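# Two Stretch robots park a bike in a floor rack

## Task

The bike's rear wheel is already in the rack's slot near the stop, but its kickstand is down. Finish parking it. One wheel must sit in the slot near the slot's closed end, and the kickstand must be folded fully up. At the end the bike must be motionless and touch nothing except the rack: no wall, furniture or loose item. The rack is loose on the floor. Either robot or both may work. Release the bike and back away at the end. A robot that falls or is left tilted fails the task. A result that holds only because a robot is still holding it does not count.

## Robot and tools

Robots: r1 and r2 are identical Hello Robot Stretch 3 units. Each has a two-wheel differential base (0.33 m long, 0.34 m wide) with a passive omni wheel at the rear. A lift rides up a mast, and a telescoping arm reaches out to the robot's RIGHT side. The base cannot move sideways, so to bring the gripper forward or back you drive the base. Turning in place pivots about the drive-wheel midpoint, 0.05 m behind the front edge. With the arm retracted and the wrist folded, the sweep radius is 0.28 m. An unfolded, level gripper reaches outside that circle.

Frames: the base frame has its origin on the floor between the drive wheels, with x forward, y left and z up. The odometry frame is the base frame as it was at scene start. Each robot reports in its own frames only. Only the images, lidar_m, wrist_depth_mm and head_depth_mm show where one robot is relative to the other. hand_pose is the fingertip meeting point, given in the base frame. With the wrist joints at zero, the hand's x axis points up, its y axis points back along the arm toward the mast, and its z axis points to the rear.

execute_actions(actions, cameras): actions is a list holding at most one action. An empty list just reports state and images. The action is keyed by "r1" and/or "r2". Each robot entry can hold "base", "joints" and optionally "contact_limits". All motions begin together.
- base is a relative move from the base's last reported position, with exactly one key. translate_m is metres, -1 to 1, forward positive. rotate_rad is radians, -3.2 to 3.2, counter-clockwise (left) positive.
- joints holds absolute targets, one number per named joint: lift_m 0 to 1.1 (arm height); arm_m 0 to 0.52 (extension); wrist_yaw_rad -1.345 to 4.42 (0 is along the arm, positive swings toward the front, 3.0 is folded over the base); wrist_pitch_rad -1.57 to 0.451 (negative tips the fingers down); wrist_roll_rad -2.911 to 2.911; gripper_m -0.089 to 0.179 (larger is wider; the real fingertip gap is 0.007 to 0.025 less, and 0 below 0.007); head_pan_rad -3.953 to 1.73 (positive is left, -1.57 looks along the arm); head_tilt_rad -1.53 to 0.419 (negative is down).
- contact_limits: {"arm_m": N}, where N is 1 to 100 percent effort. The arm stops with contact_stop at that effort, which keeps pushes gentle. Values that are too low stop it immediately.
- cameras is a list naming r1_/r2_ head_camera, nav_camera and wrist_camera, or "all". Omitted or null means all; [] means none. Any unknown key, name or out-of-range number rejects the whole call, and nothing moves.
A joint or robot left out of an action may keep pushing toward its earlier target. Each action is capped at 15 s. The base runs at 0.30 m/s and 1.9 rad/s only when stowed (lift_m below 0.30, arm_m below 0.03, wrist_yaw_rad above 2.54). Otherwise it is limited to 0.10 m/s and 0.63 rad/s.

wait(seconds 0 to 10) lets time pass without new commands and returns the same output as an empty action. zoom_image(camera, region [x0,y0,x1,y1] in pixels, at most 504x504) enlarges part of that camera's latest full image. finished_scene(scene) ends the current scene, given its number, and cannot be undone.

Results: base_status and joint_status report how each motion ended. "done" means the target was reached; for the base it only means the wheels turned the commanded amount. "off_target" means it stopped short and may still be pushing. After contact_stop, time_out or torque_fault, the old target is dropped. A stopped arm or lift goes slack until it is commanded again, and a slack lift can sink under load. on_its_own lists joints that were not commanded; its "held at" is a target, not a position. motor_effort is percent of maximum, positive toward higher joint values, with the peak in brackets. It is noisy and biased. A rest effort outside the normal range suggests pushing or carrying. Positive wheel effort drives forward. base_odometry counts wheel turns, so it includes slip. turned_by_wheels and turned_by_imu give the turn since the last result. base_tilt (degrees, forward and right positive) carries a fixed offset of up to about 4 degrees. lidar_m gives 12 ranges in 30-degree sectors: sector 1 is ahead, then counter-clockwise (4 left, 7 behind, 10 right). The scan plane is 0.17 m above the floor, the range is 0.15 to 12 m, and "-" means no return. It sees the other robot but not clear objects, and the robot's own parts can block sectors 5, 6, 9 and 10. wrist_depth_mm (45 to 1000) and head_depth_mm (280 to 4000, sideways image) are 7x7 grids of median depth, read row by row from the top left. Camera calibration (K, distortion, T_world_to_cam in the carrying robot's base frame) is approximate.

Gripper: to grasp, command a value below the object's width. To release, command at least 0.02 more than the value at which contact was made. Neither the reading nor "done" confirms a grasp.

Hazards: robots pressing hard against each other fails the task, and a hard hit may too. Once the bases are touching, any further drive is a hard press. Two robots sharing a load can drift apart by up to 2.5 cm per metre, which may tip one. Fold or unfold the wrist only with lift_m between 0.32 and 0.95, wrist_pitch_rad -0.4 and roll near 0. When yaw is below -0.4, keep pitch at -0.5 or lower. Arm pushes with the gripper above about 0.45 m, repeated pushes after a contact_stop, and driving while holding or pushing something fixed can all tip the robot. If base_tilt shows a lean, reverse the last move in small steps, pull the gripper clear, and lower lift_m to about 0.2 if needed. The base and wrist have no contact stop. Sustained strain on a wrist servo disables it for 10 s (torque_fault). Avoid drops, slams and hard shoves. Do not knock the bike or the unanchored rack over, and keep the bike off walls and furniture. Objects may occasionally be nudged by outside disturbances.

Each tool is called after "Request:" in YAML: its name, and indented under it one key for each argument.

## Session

Request:
execute_actions:
  actions:
    - {"r1":{"joints":{"head_tilt_rad":-0.6,"lift_m":0.25}},"r2":{"joints":{"head_tilt_rad":-0.6,"lift_m":0.25}}}

Scene clock: 3.43 s.
r1.base_odometry: x=+0.000 y=+0.000 heading=+0.000 (m, m, rad; r1's odometry frame)
r1.turned_by_wheels: +0.000 (rad since the last result)
r1.turned_by_imu: -0.001 (rad since the last result)
r1.base_tilt: forward=-1.6 right=+2.3 (deg)
r1.lidar_m: 1.42 2.05 2.22 3.34 3.89 4.20 2.63 2.36 1.12 0.88 0.87 0.95
r1.head_depth_mm: 1153 1219 1288 1381 1473 1429 1211 / 1343 1426 1540 1649 1679 1424 1210 / 1603 1751 1897 2002 1722 1414 1207 / 1855 2055 2305 2200 1723 1420 1207 / 1809 1997 2270 2186 1711 1409 1195 / 1739 1923 2158 2172 1699 1406 1199 / 1690 1845 2068 2161 1707 1406 1198
r1.base_status: not commanded
r1.joint_positions: lift_m=+0.250 arm_m=-0.001 wrist_yaw_rad=+3.035 wrist_pitch_rad=-0.571 wrist_roll_rad=+0.018 gripper_m=+0.037 head_pan_rad=+0.007 head_tilt_rad=-0.592
r1.joint_status: all done
r1.motor_effort: left_wheel=-1(0) right_wheel=-1(1) lift_m=+15(22) arm_m=+0(0) wrist_yaw_rad=+0(1) wrist_pitch_rad=+7(6) wrist_roll_rad=+0(0) gripper_m=+0(0) head_pan_rad=+0(0) head_tilt_rad=-3(28) (%)
r1.hand_pose: x=+0.0004 y=+0.0578 z=+0.2305 quat_wxyz=(+0.237, +0.694, +0.160, +0.661) (m; r1's base frame)
r1.wrist_depth_mm: - - - - - - - / 864 823 819 811 802 799 797 / 665 660 662 652 650 626 638 / 554 545 546 537 537 529 526 / 484 - - - 460 450 446 / - - - - 405 392 391 / - - - - 346 350 349
r2.base_odometry: x=+0.000 y=+0.000 heading=+0.000 (m, m, rad; r2's odometry frame)
r2.turned_by_wheels: +0.000 (rad since the last result)
r2.turned_by_imu: -0.001 (rad since the last result)
r2.base_tilt: forward=+2.9 right=-0.5 (deg)
r2.lidar_m: 1.21 1.50 3.01 3.91 2.61 2.93 1.57 1.01 0.92 0.93 1.14 1.21
r2.head_depth_mm: 974 1072 1185 1333 1524 1416 1216 / 1006 1113 1240 1395 1564 1420 1218 / 1042 1155 1296 1463 1627 1423 1218 / 1084 1203 1353 1552 1694 1422 1217 / 1126 1260 1420 1630 1702 1424 1217 / 1175 1317 1495 1725 1704 1419 1220 / 1220 1383 1580 1845 1704 1423 1214
r2.base_status: not commanded
r2.joint_positions: lift_m=+0.251 arm_m=+0.001 wrist_yaw_rad=+3.036 wrist_pitch_rad=-0.458 wrist_roll_rad=+0.010 gripper_m=+0.037 head_pan_rad=-0.015 head_tilt_rad=-0.592
r2.joint_status: all done
r2.motor_effort: left_wheel=+0(0) right_wheel=-1(1) lift_m=+10(21) arm_m=-1(1) wrist_yaw_rad=+0(0) wrist_pitch_rad=+5(5) wrist_roll_rad=+0(0) gripper_m=+0(0) head_pan_rad=+1(0) head_tilt_rad=-5(45) (%)
r2.hand_pose: x=+0.0019 y=+0.0716 z=+0.2546 quat_wxyz=(+0.198, +0.699, +0.123, +0.676) (m; r2's base frame)
r2.wrist_depth_mm: - - - - - - - / 935 928 978 - - - - / 710 729 751 754 767 799 815 / 582 582 607 611 613 632 654 / 489 509 - 527 530 524 540 / - - - - 458 454 460 / - - - - 382 396 401
pictures: r1_head_camera (sideways: a quarter turn clockwise sets it upright), r1_nav_camera (sideways: a quarter turn counterclockwise sets it upright), r1_wrist_camera, r2_head_camera (sideways: a quarter turn clockwise sets it upright), r2_nav_camera (sideways: a quarter turn counterclockwise sets it upright), r2_wrist_camera
camera_calibration (this result's frames):
r1_head_camera: T_world_to_cam=[[-0.575851, -0.0261821, -0.817135, 1.08283], [-0.0181519, 0.99965, -0.0192382, 0.0263212], [0.817353, 0.00375423, -0.576125, 0.70744], [0, 0, 0, 1]] pos_world=[0.0458012, -0.00061699, 1.2929]
r1_nav_camera: T_world_to_cam=[[0.587573, -0.00989808, 0.80911, -1.01279], [0.00205943, -0.999904, -0.0137277, 0.0673815], [0.809168, 0.00973232, -0.587496, 0.711047], [0, 0, 0, 1]] pos_world=[0.0195944, 0.0504302, 1.23812]
r1_wrist_camera: T_world_to_cam=[[0.992815, -0.111394, -0.0436945, 0.0136511], [-0.106775, -0.659928, -0.743703, 0.247831], [0.0540085, 0.743025, -0.667081, 0.268627], [0, 0, 0, 1]] pos_world=[-0.00159916, -0.0345254, 0.364105]
r2_head_camera: T_world_to_cam=[[-0.598599, -0.00111034, -0.801048, 1.06527], [0.00812993, 0.999939, -0.00746128, 0.0091737], [0.801007, -0.0109788, -0.598554, 0.731183], [0, 0, 0, 1]] pos_world=[0.0519121, 0.0000371636, 1.29105]
r2_nav_camera: T_world_to_cam=[[0.543164, 0.043766, 0.838485, -1.05539], [0.0329038, -0.998983, 0.0308286, 0.014916], [0.838982, 0.0108444, -0.544052, 0.65429], [0, 0, 0, 1]] pos_world=[0.0238219, 0.0539957, 1.24044]
r2_wrist_camera: T_world_to_cam=[[0.995109, -0.0927941, 0.033863, -0.00707777], [-0.029941, -0.610034, -0.791809, 0.276466], [0.0941328, 0.786923, -0.609829, 0.263497], [0, 0, 0, 1]] pos_world=[-0.00948284, -0.0393545, 0.379836]
Images, in order (width x height): r1_head_camera 896x504, r1_nav_camera 672x504, r1_wrist_camera 644x364, r2_head_camera 896x504, r2_nav_camera 672x504, r2_wrist_camera 644x364.

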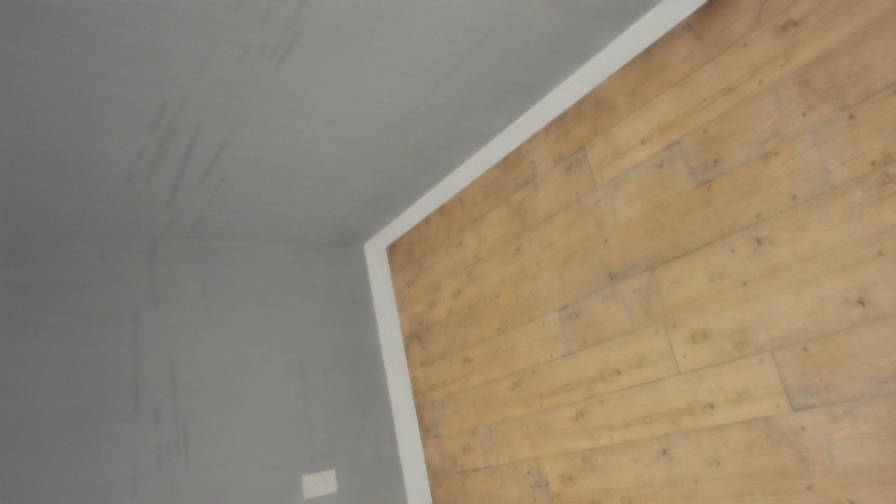

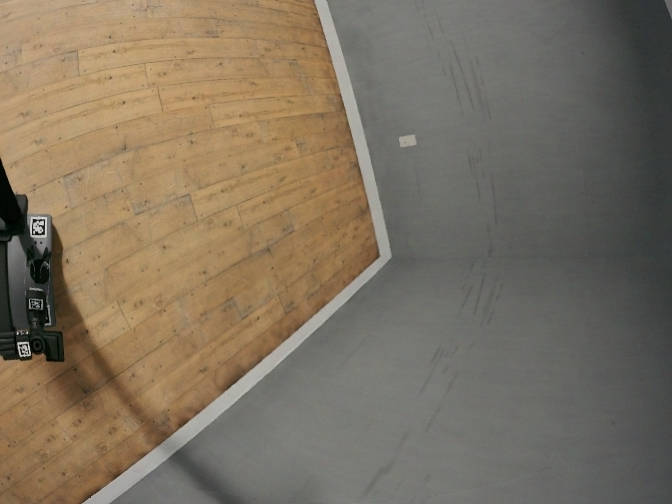

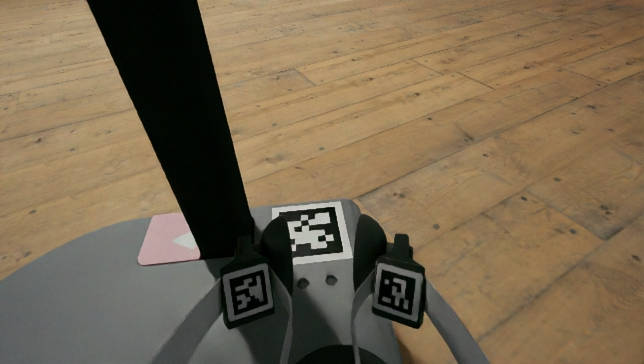

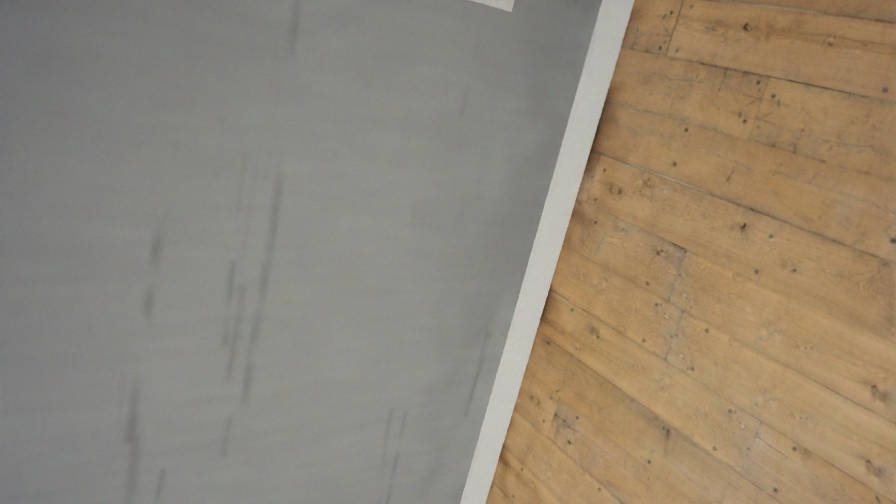

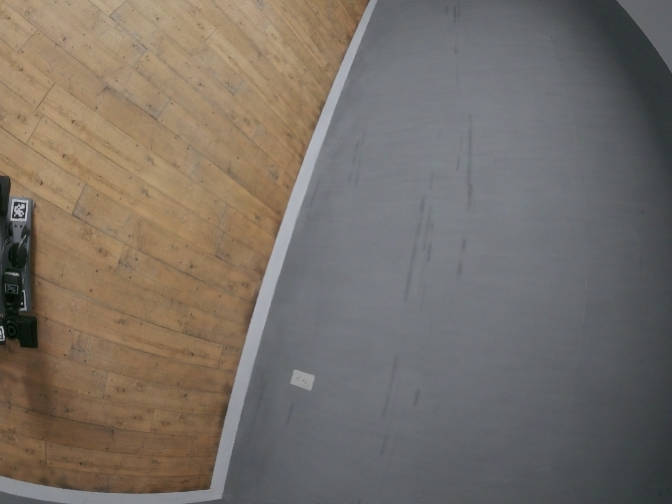

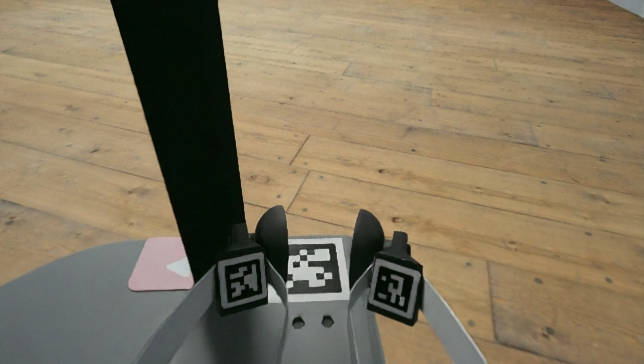

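Request:
execute_actions:
  actions:
    - {"r1":{"base":{"rotate_rad":2.9},"joints":{"head_tilt_rad":-0.45}},"r2":{"base":{"rotate_rad":2.1},"joints":{"head_tilt_rad":-0.45}}}
  cameras: ["r1_head_camera","r2_head_camera","r1_nav_camera"]

Scene clock: 7.23 s.
r1.base_odometry: x=+0.000 y=+0.000 heading=+2.900 (m, m, rad; r1's odometry frame)
r1.turned_by_wheels: +2.900 (rad since the last result)
r1.turned_by_imu: +2.914 (rad since the last result)
r1.base_tilt: forward=-1.7 right=+2.2 (deg)
r1.lidar_m: 2.63 6.50 1.41 0.94 0.87 0.88 1.12 2.05 2.08 2.63 3.87 3.93
r1.head_depth_mm: - - - 2786 2018 1580 1303 / - - - 2794 1997 1577 1306 / - - - 2752 1998 1570 1291 / - - - 2732 1993 1568 1295 / - - 3657 2721 1984 1560 1286 / - - - 2687 1971 1561 1283 / - - - 2672 1968 1553 1285
r1.base_status: done
r1.joint_positions: lift_m=+0.250 arm_m=-0.001 wrist_yaw_rad=+3.035 wrist_pitch_rad=-0.571 wrist_roll_rad=+0.018 gripper_m=+0.037 head_pan_rad=+0.007 head_tilt_rad=-0.457
r1.joint_status: all done
r1.motor_effort: left_wheel=-2(7) right_wheel=+1(7) lift_m=+15(14) arm_m=-1(0) wrist_yaw_rad=-1(1) wrist_pitch_rad=+7(7) wrist_roll_rad=+0(0) gripper_m=+0(0) head_pan_rad=+0(0) head_tilt_rad=+3(16) (%)
r1.hand_pose: x=+0.0004 y=+0.0577 z=+0.2305 quat_wxyz=(+0.237, +0.694, +0.160, +0.661) (m; r1's base frame)
r1.wrist_depth_mm: 655 - 891 - - - - / 691 762 857 818 817 793 791 / 668 660 656 644 642 637 623 / 554 546 539 542 532 525 518 / 485 - - - 460 450 445 / - - - - 402 392 389 / - - - - 345 349 348
r2.base_odometry: x=+0.000 y=+0.000 heading=+2.100 (m, m, rad; r2's odometry frame)
r2.turned_by_wheels: +2.100 (rad since the last result)
r2.turned_by_imu: +2.078 (rad since the last result)
r2.base_tilt: forward=+3.1 right=-0.5 (deg)
r2.lidar_m: 2.60 7.61 1.55 1.00 0.92 0.93 1.15 1.20 1.22 1.50 3.03 3.92
r2.head_depth_mm: 3907 - 3909 2628 1970 1584 1312 / - - 3926 2621 1963 1577 1314 / - - 3921 2622 1971 1573 1314 / - - 3896 2608 1959 1579 1318 / - - 3943 2622 1969 1577 1314 / - - 3126 2598 1967 1576 1310 / - - 3860 2607 1977 1575 1318
r2.base_status: done
r2.joint_positions: lift_m=+0.251 arm_m=+0.001 wrist_yaw_rad=+3.036 wrist_pitch_rad=-0.458 wrist_roll_rad=+0.010 gripper_m=+0.037 head_pan_rad=-0.015 head_tilt_rad=-0.457
r2.joint_status: all done
r2.motor_effort: left_wheel=-1(7) right_wheel=+2(10) lift_m=+10(9) arm_m=-1(1) wrist_yaw_rad=+0(0) wrist_pitch_rad=+5(5) wrist_roll_rad=+0(0) gripper_m=+0(0) head_pan_rad=+1(0) head_tilt_rad=+5(25) (%)
r2.hand_pose: x=+0.0019 y=+0.0716 z=+0.2546 quat_wxyz=(+0.198, +0.699, +0.123, +0.676) (m; r2's base frame)
r2.wrist_depth_mm: 706 784 - - - - - / 751 804 980 - - - - / 704 715 748 762 766 804 816 / 578 585 606 611 620 628 644 / 487 511 - 530 522 529 535 / - - - - 460 453 458 / - - - - 379 400 401
pictures: r1_head_camera (sideways: a quarter turn clockwise sets it upright), r1_nav_camera (sideways: a quarter turn counterclockwise sets it upright), r2_head_camera (sideways: a quarter turn clockwise sets it upright)
camera_calibration (this result's frames):
r1_head_camera: T_world_to_cam=[[-0.460842, -0.0253998, -0.887118, 1.17339], [-0.015462, 0.999668, -0.0205901, 0.0280684], [0.887347, 0.0042278, -0.461082, 0.557331], [0, 0, 0, 1]] pos_world=[0.0466368, -0.000611402, 1.29849]
r1_nav_camera: T_world_to_cam=[[0.473538, -0.0106738, 0.880708, -1.10546], [0.00394454, -0.999891, -0.0142391, 0.0680384], [0.880764, 0.0102168, -0.473445, 0.56222], [0, 0, 0, 1]] pos_world=[0.0280247, 0.0504875, 1.24073]
r2_head_camera: T_world_to_cam=[[-0.485611, -0.00277952, -0.874171, 1.15993], [0.00919438, 0.999923, -0.00828694, 0.0102435], [0.874127, -0.0120617, -0.485548, 0.583711], [0, 0, 0, 1]] pos_world=[0.0529405, 0.0000218533, 1.29748]
Images, in order (width x height): r1_head_camera 896x504, r1_nav_camera 672x504, r2_head_camera 896x504.

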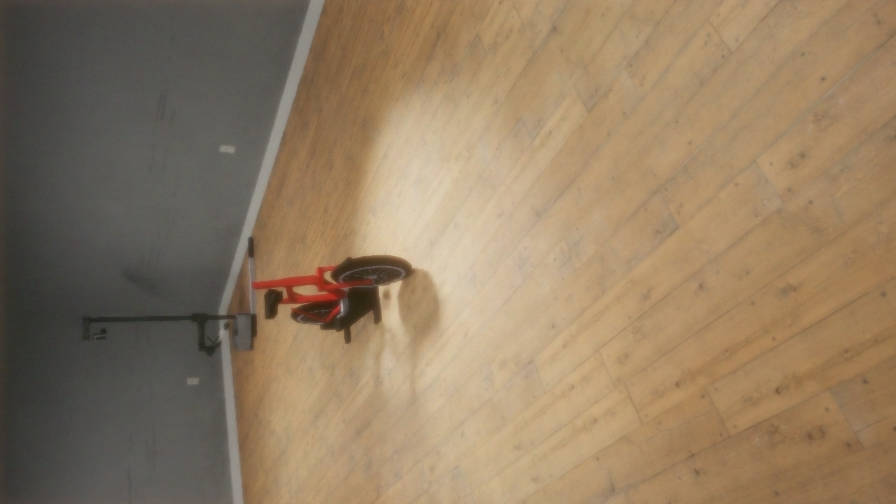

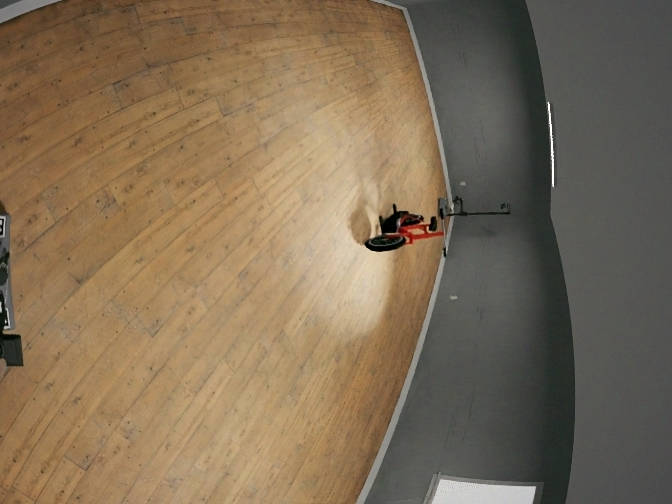

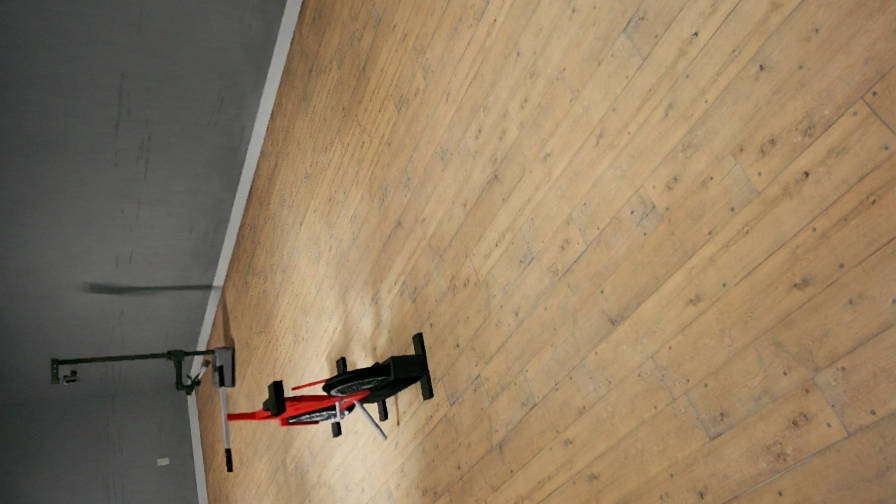

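Request:
execute_actions:
  actions:
    - {"r2":{"base":{"rotate_rad":0.385},"joints":{"head_pan_rad":-0.7,"head_tilt_rad":-0.85,"gripper_m":0}}}
  cameras: []

Request:
execute_actions:
  actions:
    - {"r2":{"base":{"translate_m":1}}}
  cameras: []

Request:
execute_actions:
  actions:
    - {"r2":{"base":{"translate_m":1}}}
  cameras: []

Request:
execute_actions:
  actions:
    - {"r2":{"base":{"translate_m":0.75}}}
  cameras: []

Request:
execute_actions:
  actions:
    - {"r2":{"joints":{"lift_m":0.38}}}
  cameras: ["r2_head_camera"]

Scene clock: 8.83 s.
r1.base_odometry: x=+0.000 y=+0.000 heading=+2.900 (m, m, rad; r1's odometry frame)
r1.turned_by_wheels: +0.000 (rad since the last result)
r1.turned_by_imu: +0.000 (rad since the last result)
r1.base_tilt: forward=-1.6 right=+2.3 (deg)
r1.lidar_m: 2.63 5.77 1.40 0.94 0.87 0.88 1.13 2.05 2.08 2.64 3.86 3.91
r1.head_depth_mm: - - - 2800 2031 1589 1301 / - - - 2766 2023 1580 1300 / - - - 2768 2004 1576 1298 / - - - 2739 1994 1562 1289 / - - 3704 2715 1985 1559 1292 / - - - 2684 1972 1568 1282 / - - - 2662 1965 1546 1285
r1.base_status: not commanded
r1.joint_positions: lift_m=+0.250 arm_m=-0.001 wrist_yaw_rad=+3.035 wrist_pitch_rad=-0.571 wrist_roll_rad=+0.018 gripper_m=+0.037 head_pan_rad=+0.007 head_tilt_rad=-0.457
r1.joint_status: not commanded
r1.motor_effort: left_wheel=-2(2) right_wheel=+1(1) lift_m=+15(14) arm_m=-1(0) wrist_yaw_rad=+1(1) wrist_pitch_rad=+6(6) wrist_roll_rad=+0(0) gripper_m=-1(0) head_pan_rad=+0(0) head_tilt_rad=+3(4) (%)
r1.hand_pose: x=+0.0004 y=+0.0577 z=+0.2305 quat_wxyz=(+0.237, +0.694, +0.160, +0.661) (m; r1's base frame)
r1.wrist_depth_mm: 659 - 924 - - - - / 690 763 833 821 817 800 785 / 683 676 661 642 642 644 627 / 545 541 543 540 534 530 529 / 477 - - - 459 453 446 / - - - - 406 395 390 / - - - - 346 348 347
r2.base_odometry: x=+0.000 y=+0.000 heading=+2.485 (m, m, rad; r2's odometry frame)
r2.turned_by_wheels: +0.385 (rad since the last result)
r2.turned_by_imu: +0.381 (rad since the last result)
r2.base_tilt: forward=+3.0 right=-0.5 (deg)
r2.lidar_m: 2.60 1.94 1.08 0.92 0.92 1.05 1.21 1.21 1.37 2.31 3.89 4.39
r2.head_depth_mm: 2957 2304 1905 1626 1411 1248 1118 / 2941 2337 1919 1636 1413 1253 1120 / 2957 2326 1914 1636 1421 1256 1125 / 2990 2321 1920 1630 1427 1254 1121 / 2993 2326 1928 1638 1424 1257 1125 / 2994 2338 1930 1626 1423 1258 1128 / 2962 2348 1926 1640 1417 1256 1125
r2.base_status: done
r2.joint_positions: lift_m=+0.251 arm_m=+0.001 wrist_yaw_rad=+3.036 wrist_pitch_rad=-0.458 wrist_roll_rad=+0.010 gripper_m=+0.000 head_pan_rad=-0.693 head_tilt_rad=-0.839
r2.joint_status: all done
r2.motor_effort: left_wheel=-1(7) right_wheel=+2(8) lift_m=+9(10) arm_m=-1(1) wrist_yaw_rad=+0(0) wrist_pitch_rad=+5(5) wrist_roll_rad=+0(0) gripper_m=-3(80) head_pan_rad=-3(37) head_tilt_rad=-7(39) (%)
r2.hand_pose: x=+0.0019 y=+0.0716 z=+0.2546 quat_wxyz=(+0.198, +0.699, +0.123, +0.676) (m; r2's base frame)
r2.wrist_depth_mm: 739 770 878 941 - - - / 775 818 919 951 - - - / 714 722 737 759 784 800 810 / 583 585 604 621 622 640 642 / 491 512 - 539 525 528 541 / - - - - 449 449 458 / - - - - 389 398 405
pictures: none
No camera images: the call's "cameras" was empty. Leave "cameras" out to get every camera's image.

Scene clock: 13.77 s.
r1.base_odometry: x=+0.000 y=+0.000 heading=+2.900 (m, m, rad; r1's odometry frame)
r1.turned_by_wheels: +0.000 (rad since the last result)
r1.turned_by_imu: -0.001 (rad since the last result)
r1.base_tilt: forward=-1.7 right=+2.3 (deg)
r1.lidar_m: 2.62 6.52 1.40 0.94 0.87 0.88 1.12 2.05 2.08 2.64 3.87 3.92
r1.head_depth_mm: - - - 2777 2020 1576 1307 / - - - 2773 2011 1582 1301 / - - - 2761 2002 1563 1296 / - - - 2723 1994 1569 1296 / - - 3659 2728 1967 1558 1294 / - - - 2695 1970 1554 1286 / - - - 2690 1979 1556 1282
r1.base_status: not commanded
r1.joint_positions: lift_m=+0.250 arm_m=-0.001 wrist_yaw_rad=+3.035 wrist_pitch_rad=-0.571 wrist_roll_rad=+0.018 gripper_m=+0.037 head_pan_rad=+0.007 head_tilt_rad=-0.457
r1.joint_status: not commanded
r1.motor_effort: left_wheel=-2(3) right_wheel=+2(2) lift_m=+15(14) arm_m=+0(1) wrist_yaw_rad=-1(1) wrist_pitch_rad=+7(7) wrist_roll_rad=+0(0) gripper_m=+0(1) head_pan_rad=+0(0) head_tilt_rad=+4(3) (%)
r1.hand_pose: x=+0.0004 y=+0.0577 z=+0.2305 quat_wxyz=(+0.237, +0.694, +0.160, +0.661) (m; r1's base frame)
r1.wrist_depth_mm: 674 - 916 - - - - / 690 747 835 829 822 799 811 / 677 656 658 650 643 636 626 / 551 549 543 539 531 532 525 / 482 - - - 454 448 453 / - - - - 406 395 391 / - - - - 343 350 346
r2.base_odometry: x=-0.792 y=+0.611 heading=+2.485 (m, m, rad; r2's odometry frame)
r2.turned_by_wheels: +0.000 (rad since the last result)
r2.turned_by_imu: +0.003 (rad since the last result)
r2.base_tilt: forward=+3.0 right=-0.6 (deg)
r2.lidar_m: 1.78 2.52 1.42 1.21 1.21 1.37 2.17 2.17 2.48 3.58 3.56 1.62
r2.head_depth_mm: 2954 2307 1903 1623 1419 1251 1122 / 2965 2322 1910 1628 1417 1253 1122 / 2959 2323 1920 1629 1415 1253 1123 / 2970 2329 1922 1631 1418 1250 1124 / 2993 2338 1915 1638 1415 1261 1125 / 2968 2328 1917 1642 1423 1254 1124 / 2983 2347 1831 1634 1419 1260 1127
r2.base_status: done
r2.joint_positions: lift_m=+0.251 arm_m=+0.001 wrist_yaw_rad=+3.036 wrist_pitch_rad=-0.458 wrist_roll_rad=+0.010 gripper_m=+0.000 head_pan_rad=-0.693 head_tilt_rad=-0.840
r2.joint_status: not commanded
r2.motor_effort: left_wheel=-2(5) right_wheel=+2(9) lift_m=+10(9) arm_m=-2(1) wrist_yaw_rad=+0(0) wrist_pitch_rad=+5(5) wrist_roll_rad=+0(0) gripper_m=-3(3) head_pan_rad=-3(4) head_tilt_rad=-7(6) (%)
r2.hand_pose: x=+0.0019 y=+0.0716 z=+0.2546 quat_wxyz=(+0.198, +0.699, +0.123, +0.676) (m; r2's base frame)
r2.wrist_depth_mm: 946 - - - - - - / 913 944 985 - - - - / 701 716 741 757 778 791 813 / 580 589 608 609 623 634 646 / 490 509 - 541 515 529 533 / - - - - 449 453 464 / - - - - 395 397 398
pictures: none
No camera images: the call's "cameras" was empty. Leave "cameras" out to get every camera's image.

Scene clock: 18.70 s.
r1.base_odometry: x=+0.000 y=+0.000 heading=+2.900 (m, m, rad; r1's odometry frame)
r1.turned_by_wheels: +0.000 (rad since the last result)
r1.turned_by_imu: -0.001 (rad since the last result)
r1.base_tilt: forward=-1.6 right=+2.2 (deg)
r1.lidar_m: 2.63 5.76 1.41 0.94 0.87 0.89 1.12 2.05 2.08 2.64 3.86 3.92
r1.head_depth_mm: - - - 2764 2021 1589 1306 / - - - 2772 2010 1584 1301 / - - - 2766 2010 1562 1297 / - - - 2740 1993 1562 1298 / - - 3669 2715 1985 1564 1287 / - - - 2682 1975 1547 1284 / - - - 2683 1961 1551 1283
r1.base_status: not commanded
r1.joint_positions: lift_m=+0.250 arm_m=-0.001 wrist_yaw_rad=+3.035 wrist_pitch_rad=-0.571 wrist_roll_rad=+0.018 gripper_m=+0.037 head_pan_rad=+0.007 head_tilt_rad=-0.457
r1.joint_status: not commanded
r1.motor_effort: left_wheel=-2(2) right_wheel=+2(3) lift_m=+15(14) arm_m=+0(1) wrist_yaw_rad=-1(0) wrist_pitch_rad=+6(6) wrist_roll_rad=+0(0) gripper_m=+0(0) head_pan_rad=+0(0) head_tilt_rad=+4(4) (%)
r1.hand_pose: x=+0.0004 y=+0.0577 z=+0.2305 quat_wxyz=(+0.237, +0.694, +0.160, +0.661) (m; r1's base frame)
r1.wrist_depth_mm: 658 - 940 - - - - / 693 759 837 822 823 808 796 / 666 666 653 655 638 645 627 / 555 543 542 539 529 523 522 / 483 - - - 464 452 444 / - - - - 408 396 386 / - - - - 342 350 348
r2.base_odometry: x=-1.584 y=+1.221 heading=+2.485 (m, m, rad; r2's odometry frame)
r2.turned_by_wheels: +0.000 (rad since the last result)
r2.turned_by_imu: +0.003 (rad since the last result)
r2.base_tilt: forward=+3.1 right=-0.5 (deg)
r2.lidar_m: 5.72 3.10 1.74 1.49 1.49 1.70 2.90 3.15 3.60 3.29 3.28 0.73
r2.head_depth_mm: 2884 2318 1915 1629 1422 1255 1122 / 2962 2318 1914 1625 1417 1247 1120 / 2960 2331 1916 1631 1393 1253 1121 / 2945 2334 1910 1287 1356 1255 1124 / 2972 2323 1496 1416 1419 1260 1121 / 2973 2344 1476 1591 1423 1255 1124 / 2981 1606 1788 1637 1421 1259 1127
r2.base_status: done
r2.joint_positions: lift_m=+0.251 arm_m=+0.001 wrist_yaw_rad=+3.036 wrist_pitch_rad=-0.458 wrist_roll_rad=+0.010 gripper_m=+0.000 head_pan_rad=-0.693 head_tilt_rad=-0.840
r2.joint_status: not commanded
r2.motor_effort: left_wheel=-2(5) right_wheel=+2(9) lift_m=+10(10) arm_m=-2(1) wrist_yaw_rad=+0(0) wrist_pitch_rad=+5(5) wrist_roll_rad=+0(0) gripper_m=-3(2) head_pan_rad=-3(3) head_tilt_rad=-6(6) (%)
r2.hand_pose: x=+0.0019 y=+0.0716 z=+0.2546 quat_wxyz=(+0.198, +0.699, +0.123, +0.676) (m; r2's base frame)
r2.wrist_depth_mm: - - - - - - - / 921 934 996 - - - - / 705 720 752 759 774 789 827 / 581 588 598 617 627 635 640 / 493 510 - 545 522 530 535 / - - - - 445 453 458 / - - - - 391 394 397
pictures: none
No camera images: the call's "cameras" was empty. Leave "cameras" out to get every camera's image.

Scene clock: 23.00 s.
r1.base_odometry: x=+0.000 y=+0.000 heading=+2.900 (m, m, rad; r1's odometry frame)
r1.turned_by_wheels: +0.000 (rad since the last result)
r1.turned_by_imu: -0.001 (rad since the last result)
r1.base_tilt: forward=-1.7 right=+2.2 (deg)
r1.lidar_m: 2.62 5.73 1.40 0.94 0.87 0.89 1.12 2.05 2.08 2.64 3.87 3.92
r1.head_depth_mm: - - - 2793 2023 1593 1306 / - - - 2762 2012 1579 1301 / - - - 2769 2000 1573 1298 / - - 3707 2740 1984 1570 1297 / - - 3684 2701 1973 1565 1288 / - - - 2709 1982 1556 1286 / - - - 2696 1953 1551 1285
r1.base_status: not commanded
r1.joint_positions: lift_m=+0.250 arm_m=-0.001 wrist_yaw_rad=+3.035 wrist_pitch_rad=-0.571 wrist_roll_rad=+0.018 gripper_m=+0.037 head_pan_rad=+0.007 head_tilt_rad=-0.457
r1.joint_status: not commanded
r1.motor_effort: left_wheel=-2(3) right_wheel=+2(0) lift_m=+15(15) arm_m=-1(1) wrist_yaw_rad=+0(0) wrist_pitch_rad=+6(7) wrist_roll_rad=+0(0) gripper_m=+0(0) head_pan_rad=+0(0) head_tilt_rad=+3(3) (%)
r1.hand_pose: x=+0.0004 y=+0.0577 z=+0.2305 quat_wxyz=(+0.237, +0.694, +0.160, +0.661) (m; r1's base frame)
r1.wrist_depth_mm: 649 - 917 - - - - / 679 759 829 827 801 802 787 / 678 667 663 652 654 636 630 / 556 550 544 537 537 534 518 / 481 - - - 459 446 449 / - - - - 407 392 392 / - - - - 345 350 349
r2.base_odometry: x=-2.178 y=+1.680 heading=+2.484 (m, m, rad; r2's odometry frame)
r2.turned_by_wheels: +0.000 (rad since the last result)
r2.turned_by_imu: +0.002 (rad since the last result)
r2.base_tilt: forward=+3.2 right=-0.5 (deg)
r2.lidar_m: 4.97 3.51 1.98 1.70 1.69 1.95 3.34 3.87 0.48 0.46 0.40 0.69
r2.head_depth_mm: 2772 2329 1915 1619 824 964 1088 / 2858 2327 1871 1629 973 1155 1121 / 2954 2324 1914 1096 1220 1232 1110 / 2972 2328 1915 1165 1372 1255 1123 / 2981 2346 1915 1538 1427 1257 1124 / 3006 2317 1917 1628 1421 1260 1127 / 2952 2333 1913 1631 1428 1258 1123
r2.base_status: done
r2.joint_positions: lift_m=+0.251 arm_m=+0.001 wrist_yaw_rad=+3.036 wrist_pitch_rad=-0.458 wrist_roll_rad=+0.010 gripper_m=+0.000 head_pan_rad=-0.693 head_tilt_rad=-0.840
r2.joint_status: not commanded
r2.motor_effort: left_wheel=-1(5) right_wheel=+2(8) lift_m=+10(10) arm_m=-1(1) wrist_yaw_rad=+0(0) wrist_pitch_rad=+5(5) wrist_roll_rad=+0(0) gripper_m=-2(2) head_pan_rad=-3(3) head_tilt_rad=-7(6) (%)
r2.hand_pose: x=+0.0019 y=+0.0716 z=+0.2546 quat_wxyz=(+0.198, +0.699, +0.123, +0.676) (m; r2's base frame)
r2.wrist_depth_mm: - - - - - - - / 916 934 962 - - - - / 710 722 754 753 768 788 816 / 585 589 605 611 620 634 642 / 492 510 - 538 521 532 542 / - - - - 450 456 461 / - - - - 391 396 402
pictures: none
No camera images: the call's "cameras" was empty. Leave "cameras" out to get every camera's image.

Scene clock: 25.00 s.
r1.base_odometry: x=+0.000 y=+0.000 heading=+2.900 (m, m, rad; r1's odometry frame)
r1.turned_by_wheels: +0.000 (rad since the last result)
r1.turned_by_imu: +0.000 (rad since the last result)
r1.base_tilt: forward=-1.6 right=+2.3 (deg)
r1.lidar_m: 2.63 5.79 1.40 0.94 0.87 0.89 1.13 2.05 2.08 2.63 3.87 3.93
r1.head_depth_mm: - - - 2781 2020 1584 1307 / - - - 2786 2028 1579 1303 / - - - 2750 1993 1571 1291 / - - 3739 2753 1992 1564 1297 / - - 3697 2703 1988 1562 1288 / - - - 2703 1967 1552 1286 / - - - 2682 1976 1551 1287
r1.base_status: not commanded
r1.joint_positions: lift_m=+0.250 arm_m=-0.001 wrist_yaw_rad=+3.035 wrist_pitch_rad=-0.571 wrist_roll_rad=+0.018 gripper_m=+0.037 head_pan_rad=+0.007 head_tilt_rad=-0.457
r1.joint_status: not commanded
r1.motor_effort: left_wheel=-2(0) right_wheel=+2(2) lift_m=+15(14) arm_m=-1(0) wrist_yaw_rad=-1(1) wrist_pitch_rad=+6(6) wrist_roll_rad=+0(0) gripper_m=+0(0) head_pan_rad=+0(0) head_tilt_rad=+3(3) (%)
r1.hand_pose: x=+0.0004 y=+0.0577 z=+0.2305 quat_wxyz=(+0.237, +0.694, +0.160, +0.661) (m; r1's base frame)
r1.wrist_depth_mm: 669 - 918 - - - - / 694 755 836 822 821 788 773 / 677 659 664 653 642 638 634 / 553 552 542 537 527 529 524 / 483 - - - 462 454 447 / - - - - 404 393 392 / - - - - 342 351 347
r2.base_odometry: x=-2.178 y=+1.680 heading=+2.484 (m, m, rad; r2's odometry frame)
r2.turned_by_wheels: +0.000 (rad since the last result)
r2.turned_by_imu: -0.001 (rad since the last result)
r2.base_tilt: forward=+3.1 right=-0.5 (deg)
r2.lidar_m: 4.96 3.53 1.98 1.70 1.70 1.95 3.34 3.88 0.48 0.46 0.40 0.69
r2.head_depth_mm: 2775 2331 1915 1630 823 962 1087 / 2845 2308 1865 1628 976 1151 1138 / 2974 2328 1921 1094 1217 1235 1121 / 2965 2326 1914 1167 1366 1253 1126 / 2962 2330 1925 1531 1417 1253 1127 / 2985 2344 1913 1637 1419 1256 1126 / 2987 2344 1935 1628 1422 1255 1128
r2.base_status: not commanded
r2.joint_positions: lift_m=+0.379 arm_m=+0.001 wrist_yaw_rad=+3.036 wrist_pitch_rad=-0.458 wrist_roll_rad=+0.010 gripper_m=+0.000 head_pan_rad=-0.693 head_tilt_rad=-0.840
r2.joint_status: all done
r2.motor_effort: left_wheel=-2(2) right_wheel=+2(2) lift_m=+34(35) arm_m=-1(1) wrist_yaw_rad=+0(0) wrist_pitch_rad=+5(5) wrist_roll_rad=+0(0) gripper_m=-3(2) head_pan_rad=-2(2) head_tilt_rad=-6(6) (%)
r2.hand_pose: x=+0.0019 y=+0.0716 z=+0.3831 quat_wxyz=(+0.198, +0.699, +0.123, +0.676) (m; r2's base frame)
r2.wrist_depth_mm: - - - - - - - / - - - - - - - / 962 973 - - - - - / 766 791 815 815 818 851 867 / 654 651 - 729 701 704 717 / 561 576 - - 592 612 611 / 501 525 - - 524 533 538
pictures: r2_head_camera (sideways: a quarter turn clockwise sets it upright)
camera_calibration (this result's frames):
r2_head_camera: T_world_to_cam=[[-0.603905, 0.488837, -0.629553, 0.841803], [0.632679, 0.774394, -0.00559957, 0.00293809], [0.484785, -0.401686, -0.776937, 0.965124], [0, 0, 0, 1]] pos_world=[0.0386323, -0.0261023, 1.27982]
Images, in order (width x height): r2_head_camera 896x504.

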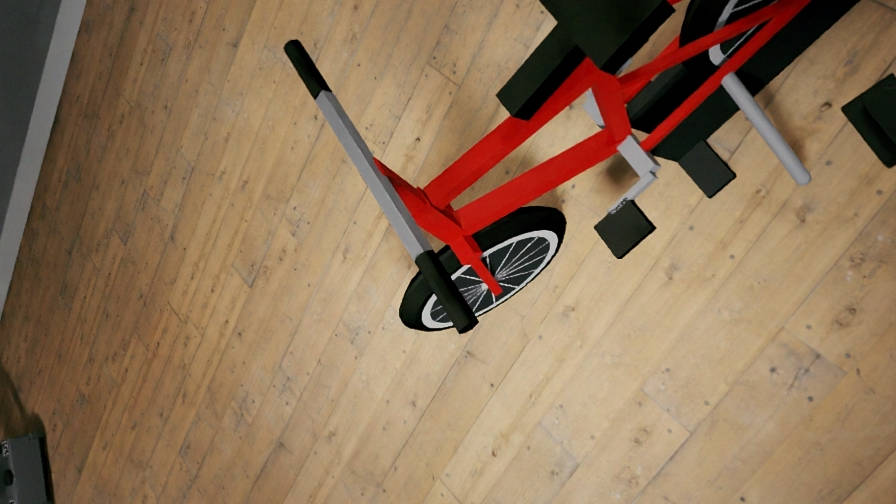

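Request:
execute_actions:
  actions:
    - {"r2":{"base":{"translate_m":0.3},"joints":{"wrist_yaw_rad":1.0,"head_pan_rad":-1.5,"head_tilt_rad":-1.15}}}
  cameras: []

Request:
execute_actions:
  actions:
    - {"r2":{"joints":{"wrist_yaw_rad":0,"wrist_pitch_rad":-0.75}}}
  cameras: []

Request:
execute_actions:
  actions:
    - {"r2":{"joints":{"lift_m":0.14,"arm_m":0.04}}}
  cameras: ["r2_head_camera","r2_wrist_camera"]

Request:
execute_actions:
  actions:
    - {"r2":{"base":{"translate_m":-0.25},"joints":{"arm_m":0.06}}}
  cameras: ["r2_head_camera","r2_wrist_camera"]

Scene clock: 29.43 s.
r1.base_odometry: x=+0.000 y=+0.000 heading=+2.900 (m, m, rad; r1's odometry frame)
r1.turned_by_wheels: +0.000 (rad since the last result)
r1.turned_by_imu: -0.001 (rad since the last result)
r1.base_tilt: forward=-1.6 right=+2.3 (deg)
r1.lidar_m: 2.63 5.79 1.40 0.94 0.87 0.88 1.12 2.05 2.08 2.64 3.87 3.92
r1.head_depth_mm: - - - 2804 2016 1594 1302 / - - - 2752 2005 1575 1302 / - - - 2732 2007 1566 1298 / - - 3507 2732 1991 1569 1292 / - - 3672 2734 1991 1562 1287 / - - - 2695 1967 1555 1284 / - - - 2680 1962 1550 1280
r1.base_status: not commanded
r1.joint_positions: lift_m=+0.250 arm_m=-0.001 wrist_yaw_rad=+3.035 wrist_pitch_rad=-0.571 wrist_roll_rad=+0.018 gripper_m=+0.037 head_pan_rad=+0.007 head_tilt_rad=-0.457
r1.joint_status: not commanded
r1.motor_effort: left_wheel=-2(1) right_wheel=+2(2) lift_m=+15(15) arm_m=+0(0) wrist_yaw_rad=+0(1) wrist_pitch_rad=+6(6) wrist_roll_rad=+0(0) gripper_m=+0(0) head_pan_rad=+0(0) head_tilt_rad=+3(3) (%)
r1.hand_pose: x=+0.0004 y=+0.0577 z=+0.2305 quat_wxyz=(+0.237, +0.694, +0.160, +0.661) (m; r1's base frame)
r1.wrist_depth_mm: 662 - 915 - - - - / 693 760 829 826 797 798 798 / 657 657 653 651 642 640 634 / 551 550 541 540 529 529 521 / 484 - - - 464 450 443 / - - - - 403 397 390 / - - - - 343 351 346
r2.base_odometry: x=-2.415 y=+1.863 heading=+2.484 (m, m, rad; r2's odometry frame)
r2.turned_by_wheels: +0.000 (rad since the last result)
r2.turned_by_imu: +0.000 (rad since the last result)
r2.base_tilt: forward=+3.0 right=-0.4 (deg)
r2.lidar_m: 4.67 3.67 2.08 1.78 1.78 2.04 3.52 0.66 0.41 3.00 0.50 0.64
r2.head_depth_mm: 1744 1591 1431 1057 1260 1175 - / 1747 1594 841 1149 1273 - - / 1751 1595 1469 1197 1285 - - / 1744 1598 1465 1150 1279 1195 1082 / 1758 1555 993 1320 1251 1189 1109 / 1764 1599 1462 1051 1265 1186 1115 / 1765 1611 1474 1226 1268 1187 1107
r2.base_status: done
r2.joint_positions: lift_m=+0.379 arm_m=+0.001 wrist_yaw_rad=+1.002 wrist_pitch_rad=-0.458 wrist_roll_rad=+0.010 gripper_m=+0.000 head_pan_rad=-1.493 head_tilt_rad=-1.136
r2.joint_status: all done
r2.motor_effort: left_wheel=-2(3) right_wheel=+2(5) lift_m=+34(34) arm_m=-1(1) wrist_yaw_rad=-2(2) wrist_pitch_rad=+5(5) wrist_roll_rad=+0(0) gripper_m=-3(3) head_pan_rad=-3(39) head_tilt_rad=-9(38) (%)
r2.hand_pose: x=+0.1633 y=-0.2645 z=+0.3831 quat_wxyz=(+0.679, +0.473, -0.530, +0.188) (m; r2's base frame)
r2.wrist_depth_mm: - - - - - 268 - / - - - 488 315 286 - / 938 954 - 524 361 281 - / 770 781 803 578 380 290 838 / 656 663 680 640 398 656 273 / 564 572 579 - 448 601 265 / 501 504 511 513 520 530 266
pictures: none
No camera images: the call's "cameras" was empty. Leave "cameras" out to get every camera's image.

Scene clock: 30.93 s.
r1.base_odometry: x=+0.000 y=+0.000 heading=+2.900 (m, m, rad; r1's odometry frame)
r1.turned_by_wheels: +0.000 (rad since the last result)
r1.turned_by_imu: +0.000 (rad since the last result)
r1.base_tilt: forward=-1.6 right=+2.2 (deg)
r1.lidar_m: 2.63 5.77 1.40 0.94 0.87 0.89 1.13 2.05 2.08 2.64 3.86 3.93
r1.head_depth_mm: - - - 2796 2026 1589 1306 / - - - 2766 2007 1584 1304 / - - - 2751 2004 1572 1295 / - - 3488 2769 1993 1568 1289 / - - 3661 2720 1985 1551 1292 / - - - 2728 1965 1557 1288 / - - - 2678 1963 1544 1281
r1.base_status: not commanded
r1.joint_positions: lift_m=+0.250 arm_m=-0.001 wrist_yaw_rad=+3.035 wrist_pitch_rad=-0.571 wrist_roll_rad=+0.018 gripper_m=+0.037 head_pan_rad=+0.007 head_tilt_rad=-0.457
r1.joint_status: not commanded
r1.motor_effort: left_wheel=-2(2) right_wheel=+2(1) lift_m=+15(14) arm_m=+0(0) wrist_yaw_rad=+0(0) wrist_pitch_rad=+6(6) wrist_roll_rad=+0(0) gripper_m=+0(0) head_pan_rad=+0(0) head_tilt_rad=+3(3) (%)
r1.hand_pose: x=+0.0004 y=+0.0577 z=+0.2305 quat_wxyz=(+0.237, +0.694, +0.160, +0.661) (m; r1's base frame)
r1.wrist_depth_mm: 651 - 907 - - - - / 690 753 828 823 807 807 801 / 672 672 653 657 646 634 617 / 553 540 535 544 532 531 520 / 481 - - - 460 449 448 / - - - - 407 391 389 / - - - - 345 351 345
r2.base_odometry: x=-2.415 y=+1.863 heading=+2.484 (m, m, rad; r2's odometry frame)
r2.turned_by_wheels: +0.000 (rad since the last result)
r2.turned_by_imu: +0.000 (rad since the last result)
r2.base_tilt: forward=+3.0 right=-0.5 (deg)
r2.lidar_m: 4.68 3.70 2.08 1.78 1.78 2.04 3.51 0.66 0.41 3.01 0.51 0.64
r2.head_depth_mm: 1746 1596 1422 1058 1258 1183 - / 1748 1591 841 1150 1267 - - / 1745 1595 1465 1198 1282 - - / 1755 1588 1466 1152 1261 1189 1084 / 1762 1553 995 1319 1261 1183 1108 / 1758 1604 1454 1048 1263 1185 1110 / 1763 1600 1473 1231 1272 1189 1113
r2.base_status: not commanded
r2.joint_positions: lift_m=+0.379 arm_m=+0.001 wrist_yaw_rad=+0.003 wrist_pitch_rad=-0.758 wrist_roll_rad=+0.010 gripper_m=+0.000 head_pan_rad=-1.493 head_tilt_rad=-1.136
r2.joint_status: all done
r2.motor_effort: left_wheel=-2(2) right_wheel=+2(2) lift_m=+34(34) arm_m=-1(1) wrist_yaw_rad=-1(2) wrist_pitch_rad=+3(5) wrist_roll_rad=+0(0) gripper_m=-3(3) head_pan_rad=-3(2) head_tilt_rad=-9(9) (%)
r2.hand_pose: x=-0.0211 y=-0.3159 z=+0.3243 quat_wxyz=(+0.654, +0.261, -0.660, -0.262) (m; r2's base frame)
r2.wrist_depth_mm: 238 260 818 816 831 847 241 / 308 272 306 288 704 293 250 / 323 622 328 338 416 310 287 / 385 543 569 334 371 340 341 / 490 295 300 389 404 415 413 / 465 274 277 - 482 485 485 / 426 428 436 438 425 444 449
pictures: none
No camera images: the call's "cameras" was empty. Leave "cameras" out to get every camera's image.

Scene clock: 33.93 s.
r1.base_odometry: x=+0.000 y=+0.000 heading=+2.900 (m, m, rad; r1's odometry frame)
r1.turned_by_wheels: +0.000 (rad since the last result)
r1.turned_by_imu: -0.001 (rad since the last result)
r1.base_tilt: forward=-1.7 right=+2.3 (deg)
r1.lidar_m: 2.62 5.74 1.40 0.94 0.87 0.89 1.12 2.05 2.08 2.63 3.86 3.93
r1.head_depth_mm: - - - 2792 2023 1584 1308 / - - - 2767 2003 1580 1305 / - - - 2749 1999 1567 1294 / - - 3513 2717 1994 1569 1294 / - - 3670 2726 1977 1564 1287 / - - - 2698 1965 1552 1285 / - - - 2669 1962 1553 1279
r1.base_status: not commanded
r1.joint_positions: lift_m=+0.250 arm_m=-0.001 wrist_yaw_rad=+3.035 wrist_pitch_rad=-0.571 wrist_roll_rad=+0.018 gripper_m=+0.037 head_pan_rad=+0.007 head_tilt_rad=-0.457
r1.joint_status: not commanded
r1.motor_effort: left_wheel=-2(3) right_wheel=+2(2) lift_m=+14(14) arm_m=+0(0) wrist_yaw_rad=+1(0) wrist_pitch_rad=+7(7) wrist_roll_rad=+0(0) gripper_m=+0(0) head_pan_rad=-1(0) head_tilt_rad=+4(3) (%)
r1.hand_pose: x=+0.0004 y=+0.0577 z=+0.2305 quat_wxyz=(+0.237, +0.694, +0.160, +0.661) (m; r1's base frame)
r1.wrist_depth_mm: 658 - 905 - - - - / 693 752 830 834 806 799 783 / 667 662 652 643 634 637 622 / 558 551 535 529 537 527 519 / 478 - - - 463 452 448 / - - - - 402 396 389 / - - - - 344 349 348
r2.base_odometry: x=-2.415 y=+1.863 heading=+2.484 (m, m, rad; r2's odometry frame)
r2.turned_by_wheels: +0.000 (rad since the last result)
r2.turned_by_imu: -0.001 (rad since the last result)
r2.base_tilt: forward=+3.1 right=-0.5 (deg)
r2.lidar_m: 4.66 3.69 2.07 1.78 1.78 2.04 3.52 0.66 0.41 3.01 0.50 0.64
r2.head_depth_mm: 1749 1591 1428 1054 1259 1179 1102 / 1746 1595 841 1150 1258 - - / 1749 1589 1469 1199 1280 - - / 1752 1595 1474 1153 1269 1195 - / 1756 1559 992 1314 1262 1181 1111 / 1748 1601 1456 1050 1274 1187 1110 / 1760 1608 1473 1227 1274 1189 1115
r2.base_status: not commanded
r2.joint_positions: lift_m=+0.141 arm_m=+0.040 wrist_yaw_rad=+0.002 wrist_pitch_rad=-0.759 wrist_roll_rad=+0.010 gripper_m=+0.000 head_pan_rad=-1.493 head_tilt_rad=-1.136
r2.joint_status: all done
r2.motor_effort: left_wheel=-2(2) right_wheel=+2(2) lift_m=+10(31) arm_m=+4(4) wrist_yaw_rad=-1(2) wrist_pitch_rad=+3(3) wrist_roll_rad=+0(0) gripper_m=-2(3) head_pan_rad=-3(4) head_tilt_rad=-9(9) (%)
r2.hand_pose: x=-0.0212 y=-0.3538 z=+0.0856 quat_wxyz=(+0.654, +0.262, -0.659, -0.263) (m; r2's base frame)
r2.wrist_depth_mm: 402 407 418 167 166 164 163 / 350 355 362 193 191 189 188 / 309 316 317 227 225 221 219 / 279 281 285 259 271 268 266 / 252 255 258 249 265 266 269 / 230 233 236 - 242 243 242 / 213 214 217 219 219 223 224
pictures: r2_head_camera (sideways: a quarter turn clockwise sets it upright), r2_wrist_camera
camera_calibration (this result's frames):
r2_head_camera: T_world_to_cam=[[-0.0817434, 0.922985, -0.376055, 0.508396], [0.996202, 0.0870275, -0.00294598, -0.00273574], [0.030008, -0.374867, -0.926593, 1.1624], [0, 0, 0, 1]] pos_world=[0.00940199, -0.0332571, 1.26825]
r2_wrist_camera: T_world_to_cam=[[-0.999302, -0.0240321, 0.0285844, -0.0353848], [-0.0361065, 0.817204, -0.575216, 0.368762], [-0.00953559, -0.575847, -0.817502, 0.0308247], [0, 0, 0, 1]] pos_world=[-0.0217515, -0.284454, 0.238329]
Images, in order (width x height): r2_head_camera 896x504, r2_wrist_camera 644x364.

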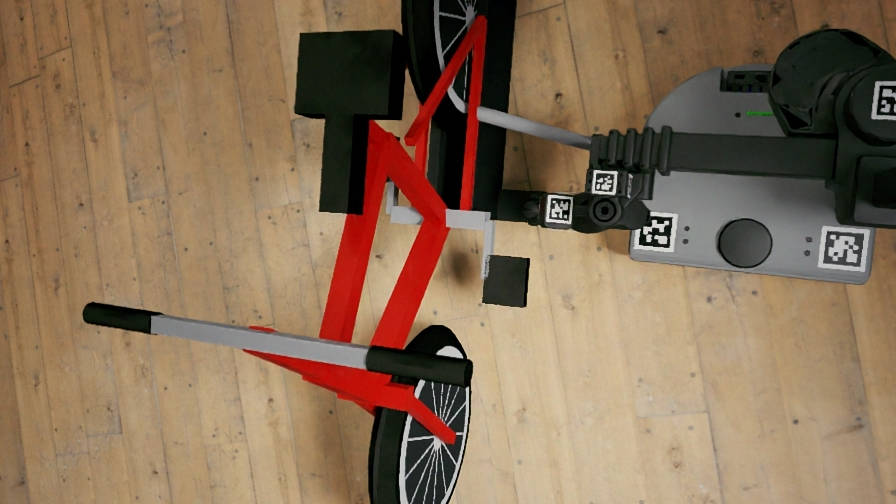

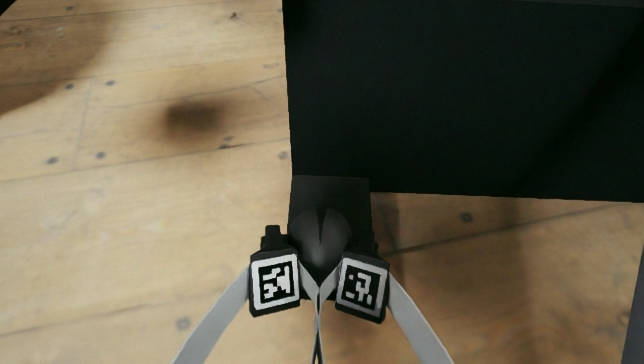

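Scene clock: 38.07 s.
r1.base_odometry: x=+0.000 y=+0.000 heading=+2.900 (m, m, rad; r1's odometry frame)
r1.turned_by_wheels: +0.000 (rad since the last result)
r1.turned_by_imu: -0.001 (rad since the last result)
r1.base_tilt: forward=-1.7 right=+2.2 (deg)
r1.lidar_m: 2.88 5.77 1.40 0.94 0.87 0.89 1.12 2.05 2.08 2.63 3.86 3.90
r1.head_depth_mm: - - - 2780 2010 1594 1306 / - - - 2777 2019 1582 1294 / - - - 2766 1996 1572 1299 / - - 3676 2732 1983 1569 1290 / - - 3737 2728 1988 1563 1287 / - - - 2695 1968 1563 1282 / - - - 2665 1964 1550 1285
r1.base_status: not commanded
r1.joint_positions: lift_m=+0.250 arm_m=-0.001 wrist_yaw_rad=+3.035 wrist_pitch_rad=-0.571 wrist_roll_rad=+0.018 gripper_m=+0.037 head_pan_rad=+0.007 head_tilt_rad=-0.457
r1.joint_status: not commanded
r1.motor_effort: left_wheel=-3(3) right_wheel=+2(2) lift_m=+15(15) arm_m=+0(0) wrist_yaw_rad=-1(0) wrist_pitch_rad=+6(6) wrist_roll_rad=+0(0) gripper_m=+0(0) head_pan_rad=+0(0) head_tilt_rad=+3(4) (%)
r1.hand_pose: x=+0.0004 y=+0.0577 z=+0.2305 quat_wxyz=(+0.237, +0.694, +0.160, +0.661) (m; r1's base frame)
r1.wrist_depth_mm: 654 - 908 - - - - / 698 753 838 827 823 796 775 / 673 668 662 655 646 636 629 / 554 547 539 540 536 528 529 / 485 - - - 459 453 445 / - - - - 408 392 391 / - - - - 343 347 346
r2.base_odometry: x=-2.217 y=+1.710 heading=+2.485 (m, m, rad; r2's odometry frame)
r2.turned_by_wheels: +0.000 (rad since the last result)
r2.turned_by_imu: -0.001 (rad since the last result)
r2.base_tilt: forward=+3.0 right=-0.5 (deg)
r2.lidar_m: 4.91 3.53 2.00 1.71 1.71 1.96 3.37 3.92 0.49 0.48 0.70 0.63
r2.head_depth_mm: 1743 1595 1463 1171 1266 1176 1105 / 1750 1605 1460 1118 1263 - - / 1752 1594 1414 1132 1283 - - / 1753 1601 843 1211 1262 1197 - / 1759 1601 1415 1169 1261 1184 1112 / 1762 1608 1422 1332 1271 1187 1114 / 1766 1603 896 1336 1271 1185 1113
r2.base_status: done
r2.joint_positions: lift_m=+0.141 arm_m=+0.060 wrist_yaw_rad=+0.132 wrist_pitch_rad=-0.756 wrist_roll_rad=+0.010 gripper_m=+0.000 head_pan_rad=-1.493 head_tilt_rad=-1.136
r2.joint_status: all done
r2.on_its_own: wrist_yaw_rad is held at +0.107, not at your +0.000, by its stall guard, which is still easing
r2.motor_effort: left_wheel=+4(6) right_wheel=-12(23) lift_m=+11(11) arm_m=+2(3) wrist_yaw_rad=-16(25) wrist_pitch_rad=+2(5) wrist_roll_rad=+0(0) gripper_m=-5(7) head_pan_rad=-3(2) head_tilt_rad=-9(9) (%)
r2.hand_pose: x=+0.0008 y=-0.3731 z=+0.0860 quat_wxyz=(+0.670, +0.303, -0.642, -0.219) (m; r2's base frame)
r2.wrist_depth_mm: 173 168 161 155 109 150 148 / 334 195 187 180 108 166 160 / 313 233 221 211 108 192 184 / 282 260 269 256 106 230 219 / 253 238 259 269 106 263 259 / 228 226 241 - 105 243 244 / 215 215 218 219 104 222 224
pictures: r2_head_camera (sideways: a quarter turn clockwise sets it upright), r2_wrist_camera
camera_calibration (this result's frames):
r2_head_camera: T_world_to_cam=[[-0.0816919, 0.923105, -0.375772, 0.508028], [0.996207, 0.0869632, -0.00294307, -0.00273957], [0.0299615, -0.374587, -0.926708, 1.16255], [0, 0, 0, 1]] pos_world=[0.00939901, -0.0332471, 1.26824]
r2_wrist_camera: T_world_to_cam=[[-0.987789, -0.153176, 0.0284643, -0.062026], [-0.141326, 0.804049, -0.577522, 0.380875], [0.0655761, -0.574493, -0.815879, 0.0205859], [0, 0, 0, 1]] pos_world=[-0.00879109, -0.303917, 0.238525]
Images, in order (width x height): r2_head_camera 896x504, r2_wrist_camera 644x364.

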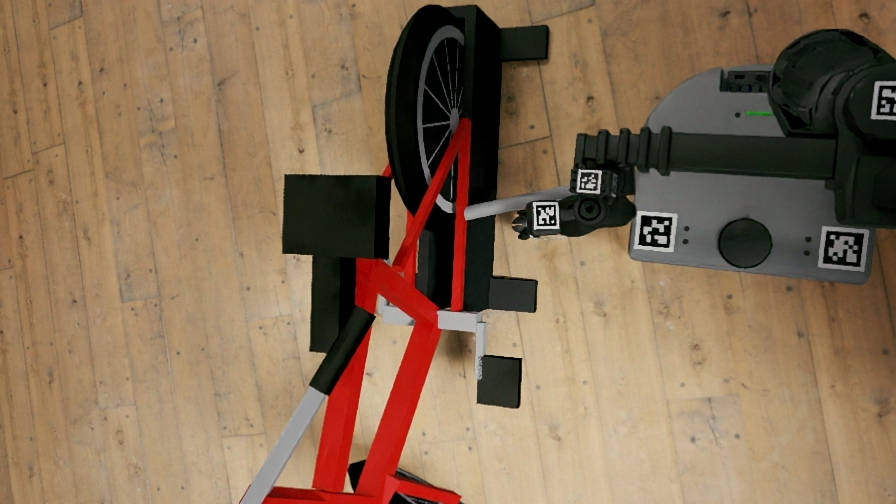

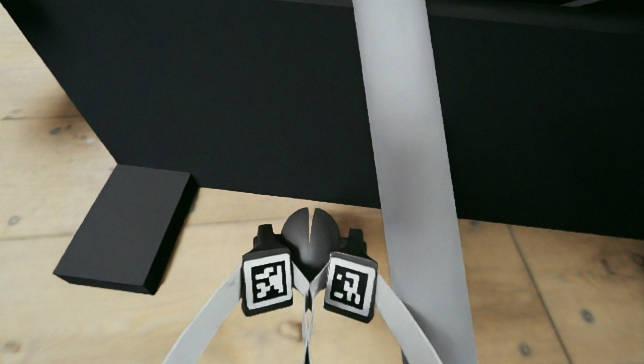

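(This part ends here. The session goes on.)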